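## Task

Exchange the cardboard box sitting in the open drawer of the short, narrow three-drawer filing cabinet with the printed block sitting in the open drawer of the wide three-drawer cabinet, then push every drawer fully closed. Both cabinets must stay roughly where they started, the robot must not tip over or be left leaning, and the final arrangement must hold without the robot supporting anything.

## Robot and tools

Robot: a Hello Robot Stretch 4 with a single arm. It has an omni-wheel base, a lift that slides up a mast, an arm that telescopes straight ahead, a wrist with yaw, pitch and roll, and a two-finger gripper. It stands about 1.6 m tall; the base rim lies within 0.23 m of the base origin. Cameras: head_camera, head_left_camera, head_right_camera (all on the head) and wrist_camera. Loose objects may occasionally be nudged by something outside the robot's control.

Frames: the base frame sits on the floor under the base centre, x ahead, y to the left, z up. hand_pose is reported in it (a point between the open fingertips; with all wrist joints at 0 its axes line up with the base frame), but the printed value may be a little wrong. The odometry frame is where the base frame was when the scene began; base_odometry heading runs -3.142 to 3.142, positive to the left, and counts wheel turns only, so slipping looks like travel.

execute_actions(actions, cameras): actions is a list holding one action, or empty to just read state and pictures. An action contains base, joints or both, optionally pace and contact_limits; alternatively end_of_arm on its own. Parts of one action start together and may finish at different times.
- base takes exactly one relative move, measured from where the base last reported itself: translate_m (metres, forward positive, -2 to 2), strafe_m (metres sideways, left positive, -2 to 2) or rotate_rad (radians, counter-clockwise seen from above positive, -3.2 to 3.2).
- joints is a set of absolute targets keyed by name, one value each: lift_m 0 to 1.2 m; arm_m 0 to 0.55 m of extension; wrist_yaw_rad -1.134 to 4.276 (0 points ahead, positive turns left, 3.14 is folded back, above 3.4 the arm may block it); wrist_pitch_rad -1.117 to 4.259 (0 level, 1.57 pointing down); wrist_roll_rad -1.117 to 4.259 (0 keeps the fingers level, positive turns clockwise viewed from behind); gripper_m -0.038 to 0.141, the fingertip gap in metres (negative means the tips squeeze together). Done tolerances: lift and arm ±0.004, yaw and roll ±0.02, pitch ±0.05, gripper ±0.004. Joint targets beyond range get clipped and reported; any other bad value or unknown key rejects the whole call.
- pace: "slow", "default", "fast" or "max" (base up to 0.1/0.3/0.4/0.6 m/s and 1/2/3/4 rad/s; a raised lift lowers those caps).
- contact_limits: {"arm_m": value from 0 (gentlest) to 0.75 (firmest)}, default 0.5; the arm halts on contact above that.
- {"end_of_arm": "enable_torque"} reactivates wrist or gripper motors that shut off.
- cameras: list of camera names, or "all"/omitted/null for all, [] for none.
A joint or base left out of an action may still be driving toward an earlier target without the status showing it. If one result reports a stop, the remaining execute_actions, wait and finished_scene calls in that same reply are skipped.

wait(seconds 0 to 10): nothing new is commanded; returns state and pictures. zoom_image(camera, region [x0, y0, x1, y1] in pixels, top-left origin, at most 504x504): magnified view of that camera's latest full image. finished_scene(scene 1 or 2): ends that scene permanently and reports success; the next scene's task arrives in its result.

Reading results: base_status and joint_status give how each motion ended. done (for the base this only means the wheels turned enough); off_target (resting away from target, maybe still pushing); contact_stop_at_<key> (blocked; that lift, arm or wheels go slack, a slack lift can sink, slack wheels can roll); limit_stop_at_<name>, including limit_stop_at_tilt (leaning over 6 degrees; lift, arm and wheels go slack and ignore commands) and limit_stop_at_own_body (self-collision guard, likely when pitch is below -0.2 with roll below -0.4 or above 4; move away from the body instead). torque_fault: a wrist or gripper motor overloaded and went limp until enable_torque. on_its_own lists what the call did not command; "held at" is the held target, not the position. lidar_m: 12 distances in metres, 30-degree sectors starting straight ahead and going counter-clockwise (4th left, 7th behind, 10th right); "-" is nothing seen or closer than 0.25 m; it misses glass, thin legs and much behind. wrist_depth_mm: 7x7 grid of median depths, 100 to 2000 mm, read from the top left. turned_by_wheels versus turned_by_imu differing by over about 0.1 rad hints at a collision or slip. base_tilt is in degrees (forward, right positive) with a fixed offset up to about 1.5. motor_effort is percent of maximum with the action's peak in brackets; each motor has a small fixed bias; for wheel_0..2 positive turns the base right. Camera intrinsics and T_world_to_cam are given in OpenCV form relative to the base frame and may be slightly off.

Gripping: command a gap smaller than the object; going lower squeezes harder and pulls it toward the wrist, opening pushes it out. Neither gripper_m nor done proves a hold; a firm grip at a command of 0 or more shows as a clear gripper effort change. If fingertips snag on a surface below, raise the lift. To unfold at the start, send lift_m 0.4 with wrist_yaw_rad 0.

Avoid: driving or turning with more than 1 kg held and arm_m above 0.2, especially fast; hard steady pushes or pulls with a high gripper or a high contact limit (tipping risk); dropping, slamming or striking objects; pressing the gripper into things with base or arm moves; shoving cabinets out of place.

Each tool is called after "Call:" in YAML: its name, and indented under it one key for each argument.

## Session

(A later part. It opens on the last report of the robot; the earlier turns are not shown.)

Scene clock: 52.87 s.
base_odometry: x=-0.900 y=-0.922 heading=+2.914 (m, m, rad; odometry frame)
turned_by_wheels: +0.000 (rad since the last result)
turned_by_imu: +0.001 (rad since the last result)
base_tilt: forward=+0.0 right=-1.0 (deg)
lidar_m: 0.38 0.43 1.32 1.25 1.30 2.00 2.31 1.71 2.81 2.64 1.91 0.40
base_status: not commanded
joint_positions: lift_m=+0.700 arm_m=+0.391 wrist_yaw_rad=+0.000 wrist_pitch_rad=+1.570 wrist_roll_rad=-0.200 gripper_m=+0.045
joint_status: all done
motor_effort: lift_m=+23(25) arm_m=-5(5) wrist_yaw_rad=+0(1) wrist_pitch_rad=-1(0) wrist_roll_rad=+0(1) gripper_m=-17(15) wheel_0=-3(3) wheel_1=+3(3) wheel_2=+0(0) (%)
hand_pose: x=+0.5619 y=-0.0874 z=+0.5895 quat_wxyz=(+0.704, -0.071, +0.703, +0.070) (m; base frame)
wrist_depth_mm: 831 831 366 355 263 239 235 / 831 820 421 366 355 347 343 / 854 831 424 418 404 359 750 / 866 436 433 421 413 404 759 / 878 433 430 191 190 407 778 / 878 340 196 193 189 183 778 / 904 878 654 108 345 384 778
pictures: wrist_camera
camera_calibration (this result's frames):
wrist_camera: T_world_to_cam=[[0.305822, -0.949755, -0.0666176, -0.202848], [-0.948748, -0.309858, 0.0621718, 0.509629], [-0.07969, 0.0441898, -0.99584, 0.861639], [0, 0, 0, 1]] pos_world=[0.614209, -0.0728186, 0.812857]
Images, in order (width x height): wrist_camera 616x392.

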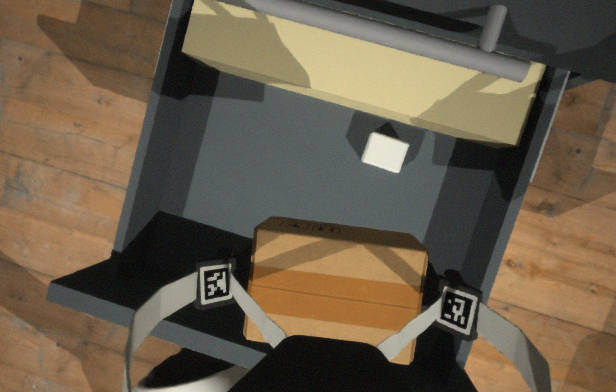

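Call:
execute_actions:
  actions:
    - {"base":{"translate_m":-0.12},"joints":{"arm_m":0.2,"wrist_roll_rad":0,"wrist_pitch_rad":2.1}}
  cameras: []

Call:
execute_actions:
  actions:
    - {"joints":{"lift_m":0.26}}
  cameras: ["head_camera","head_right_camera"]

Scene clock: 55.77 s.
base_odometry: x=-0.783 y=-0.949 heading=+2.914 (m, m, rad; odometry frame)
turned_by_wheels: +0.000 (rad since the last result)
turned_by_imu: +0.001 (rad since the last result)
base_tilt: forward=+0.1 right=-1.0 (deg)
lidar_m: 0.50 0.56 1.34 1.25 1.31 1.92 2.31 1.61 2.79 2.63 2.08 0.55
base_status: done
joint_positions: lift_m=+0.700 arm_m=+0.201 wrist_yaw_rad=+0.000 wrist_pitch_rad=+2.099 wrist_roll_rad=+0.000 gripper_m=+0.045
joint_status: all done
motor_effort: lift_m=+23(23) arm_m=-5(5) wrist_yaw_rad=+0(1) wrist_pitch_rad=+4(11) wrist_roll_rad=+1(2) gripper_m=-16(16) wheel_0=-1(7) wheel_1=-1(9) wheel_2=+0(10) (%)
hand_pose: x=+0.2264 y=-0.0874 z=+0.6288 quat_wxyz=(+0.498, +0.000, +0.867, +0.000) (m; base frame)
wrist_depth_mm: 788 768 750 741 715 707 683 / 866 842 778 603 759 768 741 / 960 931 661 634 654 820 809 / 1060 1025 732 691 723 891 866 / 1205 1138 768 191 190 1008 976 / 1397 1281 196 193 190 183 1060 / 1618 1499 1430 108 1229 1255 1182
pictures: none
No camera images: the call's "cameras" was empty. Leave "cameras" out to get every camera's image.

Scene clock: 58.50 s.
base_odometry: x=-0.783 y=-0.949 heading=+2.914 (m, m, rad; odometry frame)
turned_by_wheels: +0.000 (rad since the last result)
turned_by_imu: +0.001 (rad since the last result)
base_tilt: forward=+0.0 right=-0.9 (deg)
lidar_m: 0.51 0.58 1.33 1.24 1.32 1.91 2.31 1.61 2.80 2.64 2.07 0.51
base_status: not commanded
joint_positions: lift_m=+0.260 arm_m=+0.201 wrist_yaw_rad=+0.002 wrist_pitch_rad=+2.096 wrist_roll_rad=+0.000 gripper_m=+0.045
joint_status: all done
motor_effort: lift_m=+16(24) arm_m=-5(5) wrist_yaw_rad=-8(7) wrist_pitch_rad=+10(10) wrist_roll_rad=+2(1) gripper_m=-13(16) wheel_0=-1(1) wheel_1=-1(2) wheel_2=+0(0) (%)
hand_pose: x=+0.2271 y=-0.0878 z=+0.1890 quat_wxyz=(+0.499, -0.001, +0.867, +0.001) (m; base frame)
wrist_depth_mm: 355 345 338 330 322 312 307 / 387 377 366 355 347 338 329 / 427 410 397 387 375 364 357 / 473 436 309 359 410 402 392 / 521 294 251 196 198 442 430 / 283 248 187 184 184 184 477 / 291 267 251 108 220 559 525
pictures: head_camera, head_right_camera
Images, in order (width x height): head_camera 420x560, head_right_camera 420x672.

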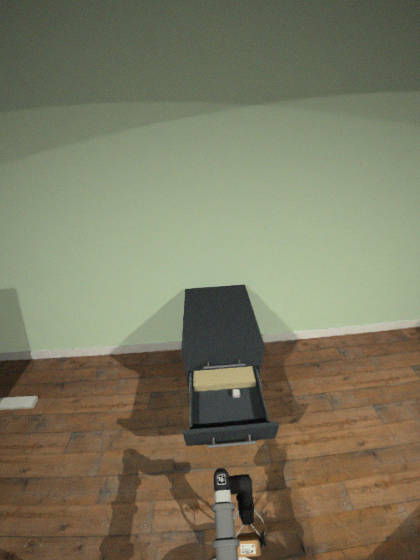

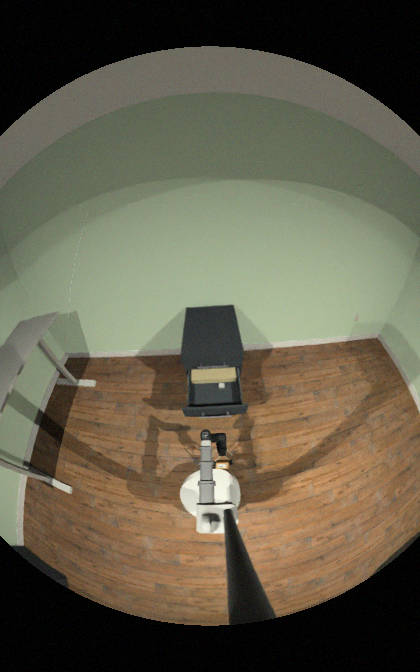

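Box touched the base slightly. Extend.

Call:
execute_actions:
  actions:
    - {"joints":{"arm_m":0.5,"gripper_m":0.04},"pace":"slow"}
  cameras: ["head_camera","wrist_camera"]

Call:
execute_actions:
  actions:
    - {"base":{"translate_m":0.08},"pace":"slow"}
  cameras: ["head_camera"]

Call:
execute_actions:
  actions:
    - {"joints":{"arm_m":0.55},"contact_limits":{"arm_m":0.3},"pace":"slow"}
  cameras: ["head_camera"]

Scene clock: 63.53 s.
base_odometry: x=-0.783 y=-0.949 heading=+2.914 (m, m, rad; odometry frame)
turned_by_wheels: +0.000 (rad since the last result)
turned_by_imu: +0.002 (rad since the last result)
base_tilt: forward=+0.1 right=-0.9 (deg)
lidar_m: 0.73 1.50 1.33 1.25 1.32 1.91 2.31 1.60 2.79 2.65 2.09 0.76
base_status: not commanded
joint_positions: lift_m=+0.260 arm_m=+0.499 wrist_yaw_rad=+0.000 wrist_pitch_rad=+2.098 wrist_roll_rad=+0.000 gripper_m=+0.040
joint_status: all done
motor_effort: lift_m=+17(17) arm_m=+5(9) wrist_yaw_rad=+1(8) wrist_pitch_rad=+4(12) wrist_roll_rad=+0(0) gripper_m=-19(17) wheel_0=+0(1) wheel_1=-1(1) wheel_2=+1(2) (%)
hand_pose: x=+0.5247 y=-0.0874 z=+0.1892 quat_wxyz=(+0.498, +0.000, +0.867, +0.000) (m; base frame)
wrist_depth_mm: 353 343 334 329 319 309 303 / 387 373 366 355 345 336 329 / 427 413 399 389 377 366 355 / 473 459 439 427 413 399 389 / 530 512 466 195 195 436 427 / 609 564 188 185 184 182 477 / 715 661 535 108 362 559 521
pictures: head_camera, wrist_camera
camera_calibration (this result's frames):
wrist_camera: T_world_to_cam=[[0.0623619, -0.991539, -0.113851, -0.0850695], [-0.824857, -0.115425, 0.553433, 0.358266], [-0.561892, 0.0593977, -0.825075, 0.682044], [0, 0, 0, 1]] pos_world=[0.684058, -0.0835086, 0.354776]
Images, in order (width x height): head_camera 420x560, wrist_camera 616x392.

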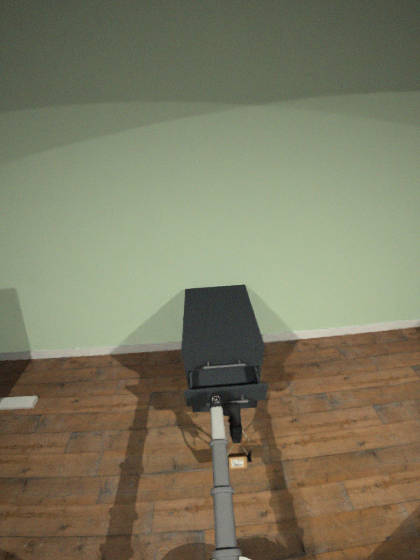

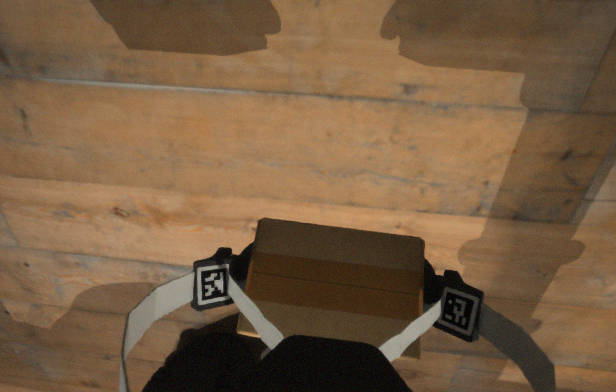

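Scene clock: 65.60 s.
base_odometry: x=-0.861 y=-0.931 heading=+2.914 (m, m, rad; odometry frame)
turned_by_wheels: +0.000 (rad since the last result)
turned_by_imu: +0.001 (rad since the last result)
base_tilt: forward=+0.1 right=-1.1 (deg)
lidar_m: 0.73 1.40 1.34 1.25 1.30 2.00 2.32 1.69 2.81 2.65 1.96 0.75
base_status: done
joint_positions: lift_m=+0.260 arm_m=+0.499 wrist_yaw_rad=+0.000 wrist_pitch_rad=+2.098 wrist_roll_rad=+0.000 gripper_m=+0.040
joint_status: not commanded
motor_effort: lift_m=+18(17) arm_m=+5(5) wrist_yaw_rad=+0(1) wrist_pitch_rad=+2(4) wrist_roll_rad=+1(2) gripper_m=-16(17) wheel_0=+3(6) wheel_1=+1(2) wheel_2=-3(7) (%)
hand_pose: x=+0.5247 y=-0.0874 z=+0.1892 quat_wxyz=(+0.498, +0.000, +0.867, +0.000) (m; base frame)
wrist_depth_mm: 355 343 336 327 319 310 304 / 387 375 364 353 343 336 329 / 427 415 397 389 375 368 357 / 477 455 442 427 413 399 389 / 535 517 466 195 195 439 427 / 609 569 187 185 183 183 477 / 723 661 535 108 362 559 521
pictures: head_camera
Images, in order (width x height): head_camera 420x560.

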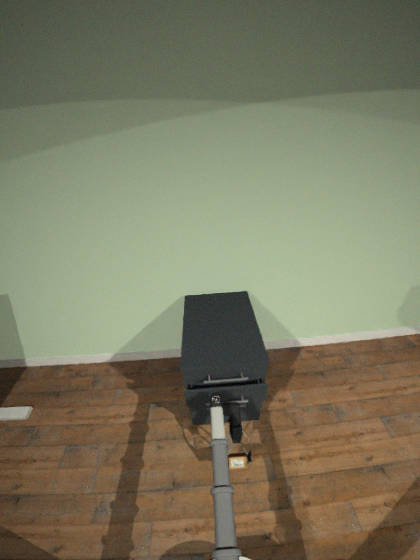

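Scene clock: 67.07 s.
base_odometry: x=-0.861 y=-0.931 heading=+2.914 (m, m, rad; odometry frame)
turned_by_wheels: +0.000 (rad since the last result)
turned_by_imu: +0.001 (rad since the last result)
base_tilt: forward=+0.2 right=-1.0 (deg)
lidar_m: 0.74 1.42 1.35 1.25 1.31 1.99 2.33 1.70 2.80 2.64 1.96 0.80
base_status: not commanded
joint_positions: lift_m=+0.260 arm_m=+0.543 wrist_yaw_rad=-0.001 wrist_pitch_rad=+2.098 wrist_roll_rad=+0.000 gripper_m=+0.040
joint_status: arm_m contact_stop (moved +0.044 of +0.051)
on_its_own: arm_m is slack since a contact_stop (your +0.550 is given up)
motor_effort: lift_m=+18(18) arm_m=+0(18) wrist_yaw_rad=+1(4) wrist_pitch_rad=+5(4) wrist_roll_rad=+1(1) gripper_m=-19(17) wheel_0=+2(4) wheel_1=+1(4) wheel_2=-1(9) (%)
contact_limits: arm_m 0.3
hand_pose: x=+0.5683 y=-0.0873 z=+0.1891 quat_wxyz=(+0.498, +0.000, +0.867, +0.000) (m; base frame)
wrist_depth_mm: 353 345 336 327 317 312 306 / 392 375 364 357 345 336 329 / 424 410 397 384 377 366 357 / 477 459 442 424 413 399 387 / 535 512 466 195 196 439 427 / 609 559 187 185 183 182 477 / 715 668 591 108 364 559 521
pictures: head_camera
Images, in order (width x height): head_camera 420x560.

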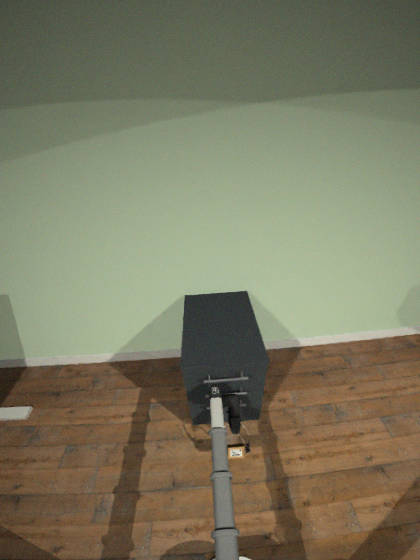

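Call:
execute_actions:
  actions:
    - {"base":{"translate_m":-0.9},"joints":{"arm_m":0.2,"lift_m":0.55,"wrist_pitch_rad":1.57},"pace":"fast"}
  cameras: ["head_camera"]

Call:
execute_actions:
  actions:
    - {"base":{"rotate_rad":-3.19}}
  cameras: []

Call:
execute_actions:
  actions:
    - {"base":{"strafe_m":1.05},"pace":"fast"}
  cameras: ["head_camera","wrist_camera"]

Scene clock: 71.37 s.
base_odometry: x=+0.016 y=-1.134 heading=+2.914 (m, m, rad; odometry frame)
turned_by_wheels: +0.000 (rad since the last result)
turned_by_imu: +0.000 (rad since the last result)
base_tilt: forward=+0.0 right=-1.0 (deg)
lidar_m: 1.64 1.81 1.34 1.70 1.45 1.57 1.49 0.89 0.98 2.70 2.78 2.38
base_status: done
joint_positions: lift_m=+0.550 arm_m=+0.201 wrist_yaw_rad=+0.000 wrist_pitch_rad=+1.570 wrist_roll_rad=+0.000 gripper_m=+0.040
joint_status: all done
motor_effort: lift_m=+22(23) arm_m=-5(7) wrist_yaw_rad=+0(2) wrist_pitch_rad=+0(3) wrist_roll_rad=+0(0) gripper_m=-17(18) wheel_0=-2(7) wheel_1=+1(6) wheel_2=+0(14) (%)
hand_pose: x=+0.3719 y=-0.0874 z=+0.4395 quat_wxyz=(+0.707, +0.000, +0.707, +0.000) (m; base frame)
wrist_depth_mm: 676 668 654 634 627 615 609 / 683 668 654 647 634 621 615 / 699 683 668 654 640 627 615 / 707 691 676 661 647 634 627 / 715 691 676 196 196 640 627 / 715 699 188 185 184 183 634 / 732 715 480 108 424 654 640
pictures: head_camera
Images, in order (width x height): head_camera 420x560.

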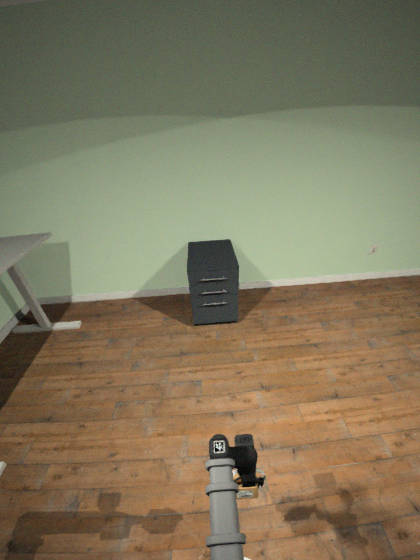

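Scene clock: 74.23 s.
base_odometry: x=+0.016 y=-1.134 heading=-0.276 (m, m, rad; odometry frame)
turned_by_wheels: -3.190 (rad since the last result)
turned_by_imu: -3.143 (rad since the last result)
base_tilt: forward=-0.1 right=-0.9 (deg)
lidar_m: 1.50 0.89 0.94 2.69 2.71 2.37 1.64 1.90 1.34 1.53 1.45 1.57
base_status: done
joint_positions: lift_m=+0.550 arm_m=+0.201 wrist_yaw_rad=+0.000 wrist_pitch_rad=+1.570 wrist_roll_rad=+0.000 gripper_m=+0.040
joint_status: not commanded
motor_effort: lift_m=+22(22) arm_m=-5(5) wrist_yaw_rad=-1(0) wrist_pitch_rad=+0(1) wrist_roll_rad=+1(1) gripper_m=-18(17) wheel_0=+2(7) wheel_1=-1(8) wheel_2=-1(8) (%)
hand_pose: x=+0.3720 y=-0.0874 z=+0.4396 quat_wxyz=(+0.707, +0.000, +0.707, +0.000) (m; base frame)
wrist_depth_mm: 683 661 654 640 627 615 609 / 683 683 654 647 634 627 615 / 699 676 668 661 640 634 621 / 715 691 676 661 654 634 621 / 715 699 676 195 195 647 640 / 723 707 187 185 184 181 634 / 732 707 484 108 421 661 640
pictures: none
No camera images: the call's "cameras" was empty. Leave "cameras" out to get every camera's image.

Scene clock: 78.00 s.
base_odometry: x=+0.302 y=-0.124 heading=-0.276 (m, m, rad; odometry frame)
turned_by_wheels: +0.000 (rad since the last result)
turned_by_imu: +0.004 (rad since the last result)
base_tilt: forward=+0.1 right=-0.9 (deg)
lidar_m: 0.60 0.65 1.73 1.64 1.70 2.22 2.31 1.88 2.44 2.39 2.17 0.67
base_status: done
joint_positions: lift_m=+0.550 arm_m=+0.201 wrist_yaw_rad=+0.000 wrist_pitch_rad=+1.570 wrist_roll_rad=+0.000 gripper_m=+0.040
joint_status: not commanded
motor_effort: lift_m=+22(22) arm_m=-5(5) wrist_yaw_rad=-1(0) wrist_pitch_rad=-2(0) wrist_roll_rad=+1(1) gripper_m=-18(18) wheel_0=+0(12) wheel_1=-2(10) wheel_2=-1(1) (%)
hand_pose: x=+0.3719 y=-0.0874 z=+0.4396 quat_wxyz=(+0.707, +0.000, +0.707, +0.000) (m; base frame)
wrist_depth_mm: 676 621 609 591 580 559 549 / 699 676 654 640 634 621 609 / 691 683 668 654 640 634 615 / 707 691 676 668 647 640 621 / 715 699 676 196 195 640 627 / 723 707 187 185 183 182 634 / 732 707 484 108 421 654 640
pictures: head_camera, wrist_camera
camera_calibration (this result's frames):
wrist_camera: T_world_to_cam=[[0.111526, -0.991517, -0.0667543, -0.086056], [-0.991344, -0.115686, 0.062085, 0.371547], [-0.0692809, 0.0592523, -0.995836, 0.694641], [0, 0, 0, 1]] pos_world=[0.426054, -0.0835021, 0.662936]
Images, in order (width x height): head_camera 420x560, wrist_camera 616x392.

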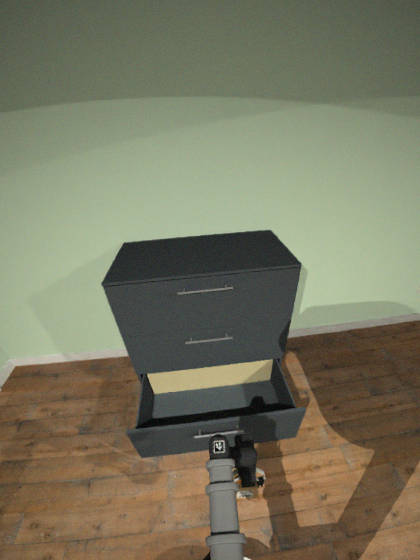

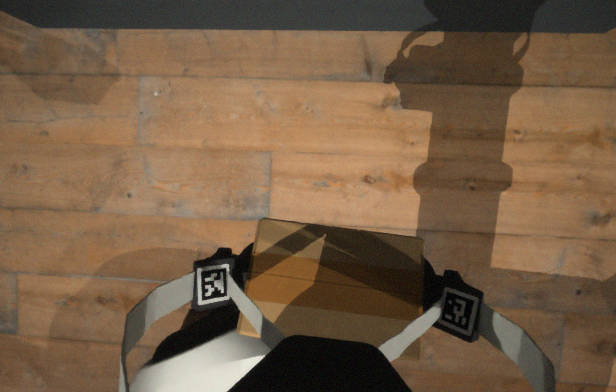

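Call:
execute_actions:
  actions:
    - {"base":{"rotate_rad":0.08},"joints":{"arm_m":0.45}}
  cameras: []

Call:
execute_actions:
  actions:
    - {"base":{"translate_m":0.17}}
  cameras: []

Call:
execute_actions:
  actions:
    - {"joints":{"lift_m":0.205}}
  cameras: ["wrist_camera","head_camera"]

Call:
execute_actions:
  actions:
    - {"joints":{"gripper_m":0.12},"pace":"slow"}
  cameras: ["wrist_camera"]

Call:
execute_actions:
  actions:
    - {"joints":{"lift_m":0.5},"pace":"fast"}
  cameras: ["wrist_camera"]

Scene clock: 81.27 s.
base_odometry: x=+0.302 y=-0.124 heading=-0.196 (m, m, rad; odometry frame)
turned_by_wheels: +0.080 (rad since the last result)
turned_by_imu: +0.080 (rad since the last result)
base_tilt: forward=+0.1 right=-0.8 (deg)
lidar_m: 0.61 0.67 1.70 1.65 1.71 2.39 2.29 1.90 2.38 2.39 2.01 0.64
base_status: done
joint_positions: lift_m=+0.550 arm_m=+0.449 wrist_yaw_rad=+0.000 wrist_pitch_rad=+1.570 wrist_roll_rad=+0.000 gripper_m=+0.040
joint_status: all done
motor_effort: lift_m=+22(22) arm_m=+4(5) wrist_yaw_rad=+0(0) wrist_pitch_rad=+1(1) wrist_roll_rad=+0(1) gripper_m=-20(17) wheel_0=-1(5) wheel_1=+0(10) wheel_2=-1(5) (%)
hand_pose: x=+0.6204 y=-0.0874 z=+0.4396 quat_wxyz=(+0.707, +0.000, +0.707, +0.000) (m; base frame)
wrist_depth_mm: 544 603 591 580 569 559 544 / 554 615 597 580 574 564 554 / 521 615 603 591 585 569 559 / 707 691 359 373 359 569 564 / 715 699 355 195 195 634 627 / 723 707 188 185 184 182 634 / 715 715 699 108 424 654 640
pictures: none
No camera images: the call's "cameras" was empty. Leave "cameras" out to get every camera's image.

Scene clock: 83.20 s.
base_odometry: x=+0.468 y=-0.157 heading=-0.196 (m, m, rad; odometry frame)
turned_by_wheels: +0.000 (rad since the last result)
turned_by_imu: +0.001 (rad since the last result)
base_tilt: forward=+0.2 right=-0.9 (deg)
lidar_m: 0.43 0.49 1.69 1.63 1.73 2.45 2.48 2.05 2.39 2.43 0.63 0.46
base_status: done
joint_positions: lift_m=+0.550 arm_m=+0.449 wrist_yaw_rad=+0.000 wrist_pitch_rad=+1.570 wrist_roll_rad=+0.000 gripper_m=+0.040
joint_status: not commanded
motor_effort: lift_m=+22(22) arm_m=+4(5) wrist_yaw_rad=+0(0) wrist_pitch_rad=-1(0) wrist_roll_rad=+1(0) gripper_m=-18(18) wheel_0=+1(7) wheel_1=+1(4) wheel_2=-1(9) (%)
hand_pose: x=+0.6204 y=-0.0874 z=+0.4396 quat_wxyz=(+0.707, +0.000, +0.707, +0.000) (m; base frame)
wrist_depth_mm: 521 574 530 484 449 421 399 / 549 609 597 585 574 569 554 / 559 621 603 591 580 569 564 / 574 627 609 597 585 574 564 / 554 627 574 195 195 580 569 / 410 404 187 185 183 182 574 / 342 329 345 108 263 382 418
pictures: none
No camera images: the call's "cameras" was empty. Leave "cameras" out to get every camera's image.

Scene clock: 85.63 s.
base_odometry: x=+0.468 y=-0.157 heading=-0.196 (m, m, rad; odometry frame)
turned_by_wheels: +0.000 (rad since the last result)
turned_by_imu: +0.001 (rad since the last result)
base_tilt: forward=-0.1 right=-0.8 (deg)
lidar_m: 0.43 0.49 1.69 1.62 1.74 2.43 2.46 2.07 2.41 2.43 0.65 0.44
base_status: not commanded
joint_positions: lift_m=+0.205 arm_m=+0.449 wrist_yaw_rad=+0.000 wrist_pitch_rad=+1.570 wrist_roll_rad=+0.000 gripper_m=+0.040
joint_status: all done
motor_effort: lift_m=+18(19) arm_m=+4(4) wrist_yaw_rad=+0(0) wrist_pitch_rad=+0(1) wrist_roll_rad=+1(1) gripper_m=-18(17) wheel_0=+1(1) wheel_1=+1(1) wheel_2=-1(1) (%)
hand_pose: x=+0.6204 y=-0.0874 z=+0.0949 quat_wxyz=(+0.707, +0.000, +0.707, +0.000) (m; base frame)
wrist_depth_mm: 263 255 251 246 241 236 234 / 265 259 255 249 245 240 236 / 268 263 255 253 247 242 238 / 271 266 259 255 249 245 241 / 274 268 259 195 195 247 243 / 278 271 187 185 184 182 246 / 281 274 268 108 219 253 247
pictures: head_camera, wrist_camera
camera_calibration (this result's frames):
wrist_camera: T_world_to_cam=[[0.111526, -0.991518, -0.0667385, -0.136775], [-0.991353, -0.115677, 0.0619446, 0.639272], [-0.0691393, 0.059253, -0.995846, 0.368531], [0, 0, 0, 1]] pos_world=[0.674478, -0.0835026, 0.318272]
Images, in order (width x height): head_camera 420x560, wrist_camera 616x392.

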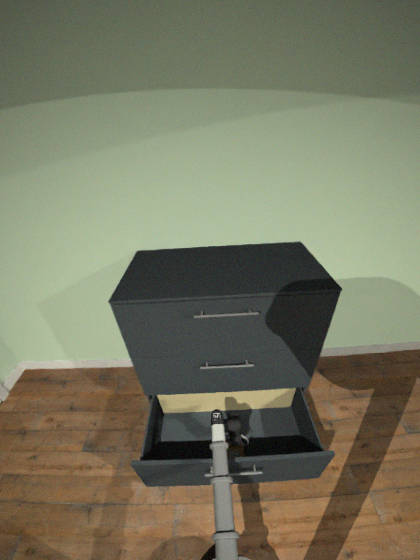

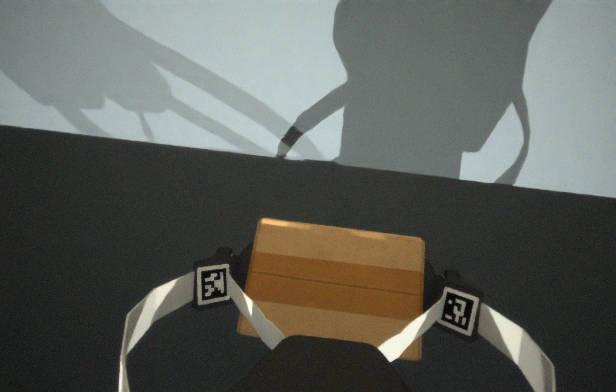

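Scene clock: 89.00 s.
base_odometry: x=+0.468 y=-0.157 heading=-0.196 (m, m, rad; odometry frame)
turned_by_wheels: +0.000 (rad since the last result)
turned_by_imu: +0.001 (rad since the last result)
base_tilt: forward=+0.1 right=-0.8 (deg)
lidar_m: 0.44 0.49 1.70 1.64 1.72 2.41 2.48 2.06 2.40 2.41 0.66 0.45
base_status: not commanded
joint_positions: lift_m=+0.205 arm_m=+0.449 wrist_yaw_rad=+0.000 wrist_pitch_rad=+1.570 wrist_roll_rad=+0.000 gripper_m=+0.120
joint_status: all done
motor_effort: lift_m=+18(18) arm_m=+4(4) wrist_yaw_rad=+0(1) wrist_pitch_rad=+1(3) wrist_roll_rad=+1(0) gripper_m=-1(18) wheel_0=+1(1) wheel_1=+1(1) wheel_2=-1(1) (%)
hand_pose: x=+0.6202 y=-0.0874 z=+0.0949 quat_wxyz=(+0.707, +0.000, +0.707, +0.000) (m; base frame)
wrist_depth_mm: 262 258 252 247 242 238 233 / 265 260 254 249 245 240 236 / 268 264 257 253 247 243 239 / 272 266 260 255 249 246 241 / 274 268 224 207 206 247 243 / 278 272 265 208 206 200 245 / 282 274 270 108 256 254 247
pictures: wrist_camera
camera_calibration (this result's frames):
wrist_camera: T_world_to_cam=[[0.111314, -0.991538, -0.0667892, -0.136624], [-0.991346, -0.115495, 0.0623955, 0.639097], [-0.0695813, 0.0592657, -0.995814, 0.368793], [0, 0, 0, 1]] pos_world=[0.674435, -0.0835126, 0.318247]
Images, in order (width x height): wrist_camera 616x392.

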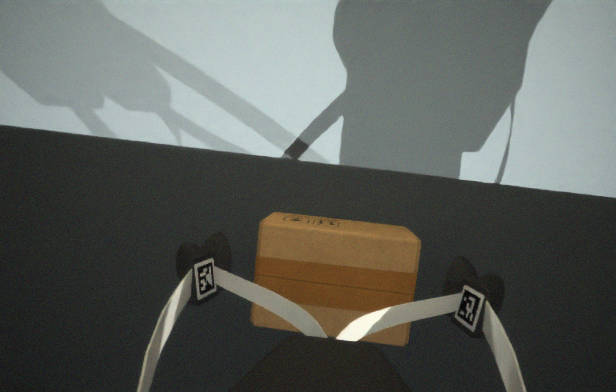

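Scene clock: 90.83 s.
base_odometry: x=+0.468 y=-0.157 heading=-0.196 (m, m, rad; odometry frame)
turned_by_wheels: +0.000 (rad since the last result)
turned_by_imu: +0.001 (rad since the last result)
base_tilt: forward=+0.0 right=-0.9 (deg)
lidar_m: 0.43 0.49 1.69 1.62 1.72 2.42 2.47 2.06 2.42 2.43 0.63 0.46
base_status: not commanded
joint_positions: lift_m=+0.500 arm_m=+0.449 wrist_yaw_rad=+0.000 wrist_pitch_rad=+1.570 wrist_roll_rad=+0.000 gripper_m=+0.120
joint_status: all done
motor_effort: lift_m=+22(22) arm_m=+4(4) wrist_yaw_rad=+0(0) wrist_pitch_rad=-1(1) wrist_roll_rad=+0(0) gripper_m=-1(0) wheel_0=+1(1) wheel_1=+1(1) wheel_2=-1(1) (%)
hand_pose: x=+0.6203 y=-0.0874 z=+0.3895 quat_wxyz=(+0.707, +0.000, +0.707, +0.000) (m; base frame)
wrist_depth_mm: 517 554 521 484 449 421 399 / 549 559 554 539 530 521 508 / 559 569 559 539 530 521 508 / 574 580 564 549 535 525 521 / 559 580 559 554 544 530 521 / 413 436 413 473 512 199 530 / 312 322 347 108 397 382 430
pictures: wrist_camera
camera_calibration (this result's frames):
wrist_camera: T_world_to_cam=[[0.111316, -0.991538, -0.0667854, -0.11695], [-0.991349, -0.115495, 0.0623617, 0.620741], [-0.0695474, 0.0592658, -0.995817, 0.662178], [0, 0, 0, 1]] pos_world=[0.674441, -0.0835126, 0.612887]
Images, in order (width x height): wrist_camera 616x392.

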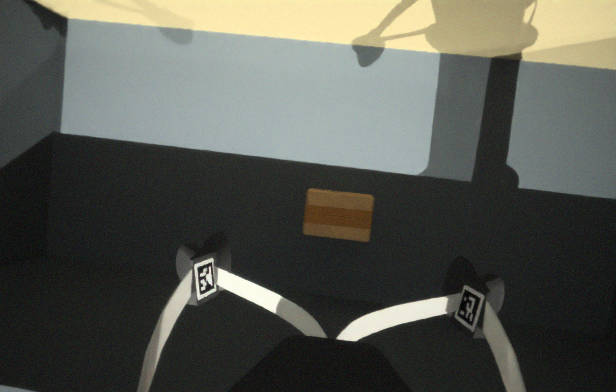

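Call:
execute_actions:
  actions:
    - {"base":{"translate_m":-0.12},"joints":{"arm_m":0.05,"gripper_m":0.0},"pace":"fast"}
  cameras: []

Call:
execute_actions:
  actions:
    - {"joints":{"wrist_pitch_rad":0.2}}
  cameras: []

Call:
execute_actions:
  actions:
    - {"joints":{"lift_m":0.11},"pace":"fast"}
  cameras: ["wrist_camera"]

Call:
execute_actions:
  actions:
    - {"joints":{"arm_m":0.55},"contact_limits":{"arm_m":0.35},"pace":"slow"}
  cameras: ["wrist_camera","head_camera"]

Scene clock: 94.00 s.
base_odometry: x=+0.351 y=-0.134 heading=-0.196 (m, m, rad; odometry frame)
turned_by_wheels: +0.000 (rad since the last result)
turned_by_imu: +0.001 (rad since the last result)
base_tilt: forward=+0.1 right=-1.0 (deg)
lidar_m: 0.55 0.62 1.67 1.63 1.72 2.43 2.36 1.93 2.38 2.45 1.92 0.58
base_status: done
joint_positions: lift_m=+0.500 arm_m=+0.051 wrist_yaw_rad=+0.000 wrist_pitch_rad=+1.570 wrist_roll_rad=+0.000 gripper_m=+0.000
joint_status: all done
motor_effort: lift_m=+22(22) arm_m=-4(5) wrist_yaw_rad=+0(1) wrist_pitch_rad=-1(1) wrist_roll_rad=+0(1) gripper_m=-4(5) wheel_0=+0(6) wheel_1=+2(8) wheel_2=-2(13) (%)
hand_pose: x=+0.2218 y=-0.0874 z=+0.3896 quat_wxyz=(+0.707, +0.000, +0.707, +0.000) (m; base frame)
wrist_depth_mm: 627 621 603 591 580 569 564 / 634 627 621 597 585 574 564 / 647 634 615 603 591 580 569 / 647 640 627 609 609 591 580 / 654 647 418 410 603 597 580 / 668 427 410 207 184 603 591 / 676 433 418 108 418 603 597
pictures: none
No camera images: the call's "cameras" was empty. Leave "cameras" out to get every camera's image.

Scene clock: 95.37 s.
base_odometry: x=+0.351 y=-0.134 heading=-0.196 (m, m, rad; odometry frame)
turned_by_wheels: +0.000 (rad since the last result)
turned_by_imu: +0.001 (rad since the last result)
base_tilt: forward=+0.0 right=-0.7 (deg)
lidar_m: 0.54 0.62 1.69 1.64 1.74 2.43 2.37 1.93 2.39 2.44 1.93 0.60
base_status: not commanded
joint_positions: lift_m=+0.500 arm_m=+0.051 wrist_yaw_rad=+0.000 wrist_pitch_rad=+0.203 wrist_roll_rad=+0.000 gripper_m=+0.000
joint_status: all done
motor_effort: lift_m=+22(22) arm_m=-4(4) wrist_yaw_rad=+1(0) wrist_pitch_rad=-7(10) wrist_roll_rad=+0(1) gripper_m=-5(4) wheel_0=+0(0) wheel_1=+2(1) wheel_2=-2(2) (%)
hand_pose: x=+0.5043 y=-0.0875 z=+0.6200 quat_wxyz=(+0.995, +0.000, +0.101, +0.000) (m; base frame)
wrist_depth_mm: 1118 615 597 574 564 549 535 / 1160 640 615 603 580 564 549 / 1229 661 647 627 603 591 569 / 1255 691 676 654 627 603 591 / 1336 732 715 668 654 634 615 / 1160 809 778 206 184 654 647 / 627 809 831 108 778 741 699
pictures: none
No camera images: the call's "cameras" was empty. Leave "cameras" out to get every camera's image.

Scene clock: 97.43 s.
base_odometry: x=+0.351 y=-0.134 heading=-0.196 (m, m, rad; odometry frame)
turned_by_wheels: +0.000 (rad since the last result)
turned_by_imu: +0.001 (rad since the last result)
base_tilt: forward=+0.1 right=-1.0 (deg)
lidar_m: 0.54 0.61 1.66 1.64 1.73 2.42 2.36 1.92 2.38 2.42 1.91 0.57
base_status: not commanded
joint_positions: lift_m=+0.110 arm_m=+0.051 wrist_yaw_rad=+0.000 wrist_pitch_rad=+0.202 wrist_roll_rad=+0.000 gripper_m=+0.000
joint_status: all done
motor_effort: lift_m=+18(21) arm_m=-4(4) wrist_yaw_rad=+0(0) wrist_pitch_rad=-6(7) wrist_roll_rad=+0(0) gripper_m=-4(4) wheel_0=+0(0) wheel_1=+1(2) wheel_2=-2(2) (%)
hand_pose: x=+0.5043 y=-0.0875 z=+0.2304 quat_wxyz=(+0.995, +0.000, +0.101, +0.000) (m; base frame)
wrist_depth_mm: 609 603 585 569 559 544 530 / 312 300 291 282 276 267 262 / 324 315 303 296 285 274 270 / 342 329 319 306 297 287 281 / 357 343 332 314 307 298 291 / 375 362 338 207 185 310 303 / 410 379 362 108 334 319 317
pictures: wrist_camera
camera_calibration (this result's frames):
wrist_camera: T_world_to_cam=[[0.0876996, -0.991548, 0.0956123, -0.140221], [-0.260829, -0.115491, -0.958452, 0.382523], [0.961393, 0.0591174, -0.268753, -0.191753], [0, 0, 0, 1]] pos_world=[0.296421, -0.083522, 0.328503]
Images, in order (width x height): wrist_camera 616x392.

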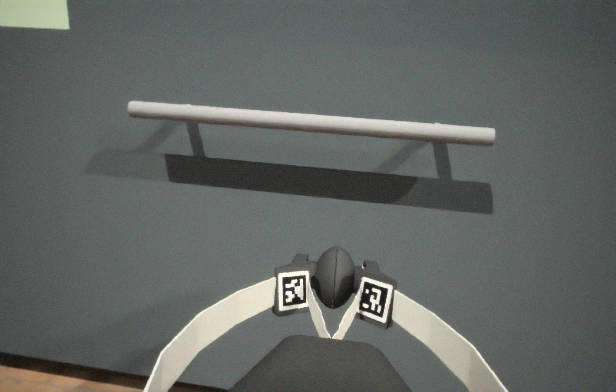

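Scene clock: 102.60 s.
base_odometry: x=+0.351 y=-0.134 heading=-0.196 (m, m, rad; odometry frame)
turned_by_wheels: +0.000 (rad since the last result)
turned_by_imu: +0.002 (rad since the last result)
base_tilt: forward=+0.0 right=-0.9 (deg)
lidar_m: 0.87 0.98 1.68 1.64 1.74 2.42 2.36 1.94 2.38 2.44 1.91 0.94
base_status: not commanded
joint_positions: lift_m=+0.110 arm_m=+0.455 wrist_yaw_rad=+0.000 wrist_pitch_rad=+0.203 wrist_roll_rad=+0.000 gripper_m=+0.000
joint_status: arm_m contact_stop (moved +0.404 of +0.499)
on_its_own: arm_m is slack since a contact_stop (your +0.550 is given up)
motor_effort: lift_m=+18(18) arm_m=+0(21) wrist_yaw_rad=+1(53) wrist_pitch_rad=-8(22) wrist_roll_rad=-1(0) gripper_m=-4(3) wheel_0=+3(3) wheel_1=+0(4) wheel_2=+0(13) (%)
contact_limits: arm_m 0.35
hand_pose: x=+0.9083 y=-0.0875 z=+0.2304 quat_wxyz=(+0.995, +0.000, +0.101, +0.000) (m; base frame)
wrist_depth_mm: 224 216 211 204 198 193 189 / 233 224 218 211 205 200 195 / 243 235 226 217 208 202 198 / 255 246 236 229 222 215 210 / 267 257 247 235 230 224 218 / 282 270 252 206 185 234 227 / 296 283 271 108 250 237 236
pictures: head_camera, wrist_camera
camera_calibration (this result's frames):
wrist_camera: T_world_to_cam=[[0.0874304, -0.991573, 0.0955974, -0.175479], [-0.261024, -0.115415, -0.958408, 0.487992], [0.961365, 0.0588408, -0.268915, -0.580118], [0, 0, 0, 1]] pos_world=[0.700425, -0.0835435, 0.328469]
Images, in order (width x height): head_camera 420x560, wrist_camera 616x392.

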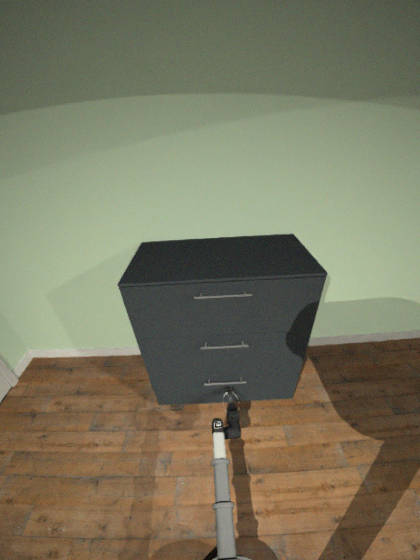

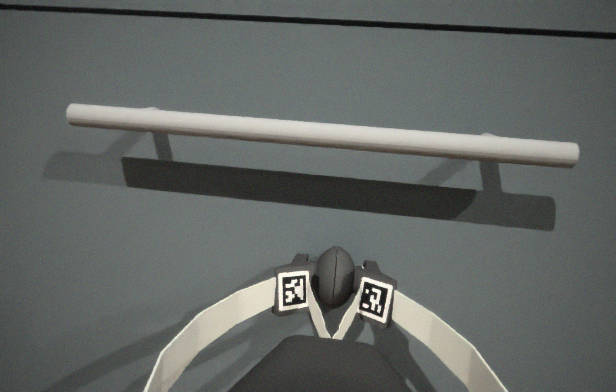

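Call:
execute_actions:
  actions:
    - {"joints":{"arm_m":0.38},"pace":"fast"}
  cameras: []

Call:
finished_scene:
  scene: 1

Scene clock: 104.03 s.
base_odometry: x=+0.351 y=-0.134 heading=-0.196 (m, m, rad; odometry frame)
turned_by_wheels: +0.000 (rad since the last result)
turned_by_imu: +0.001 (rad since the last result)
base_tilt: forward=+0.1 right=-1.0 (deg)
lidar_m: 0.87 0.96 1.68 1.63 1.72 2.44 2.36 1.95 2.38 2.44 1.92 0.94
base_status: not commanded
joint_positions: lift_m=+0.110 arm_m=+0.381 wrist_yaw_rad=+0.000 wrist_pitch_rad=+0.202 wrist_roll_rad=+0.000 gripper_m=+0.000
joint_status: all done
motor_effort: lift_m=+18(18) arm_m=-5(5) wrist_yaw_rad=+0(1) wrist_pitch_rad=-7(7) wrist_roll_rad=+1(0) gripper_m=-5(4) wheel_0=+3(3) wheel_1=+1(1) wheel_2=+0(0) (%)
hand_pose: x=+0.8343 y=-0.0874 z=+0.2304 quat_wxyz=(+0.995, +0.000, +0.101, +0.000) (m; base frame)
wrist_depth_mm: 300 291 281 272 264 256 251 / 312 300 290 283 276 266 260 / 325 315 303 296 285 273 270 / 340 327 317 306 296 286 281 / 355 343 332 314 306 300 291 / 375 362 338 207 185 310 304 / 407 377 362 108 334 317 317
pictures: none
No camera images: the call's "cameras" was empty. Leave "cameras" out to get every camera's image.

The scene is finished: the task was done.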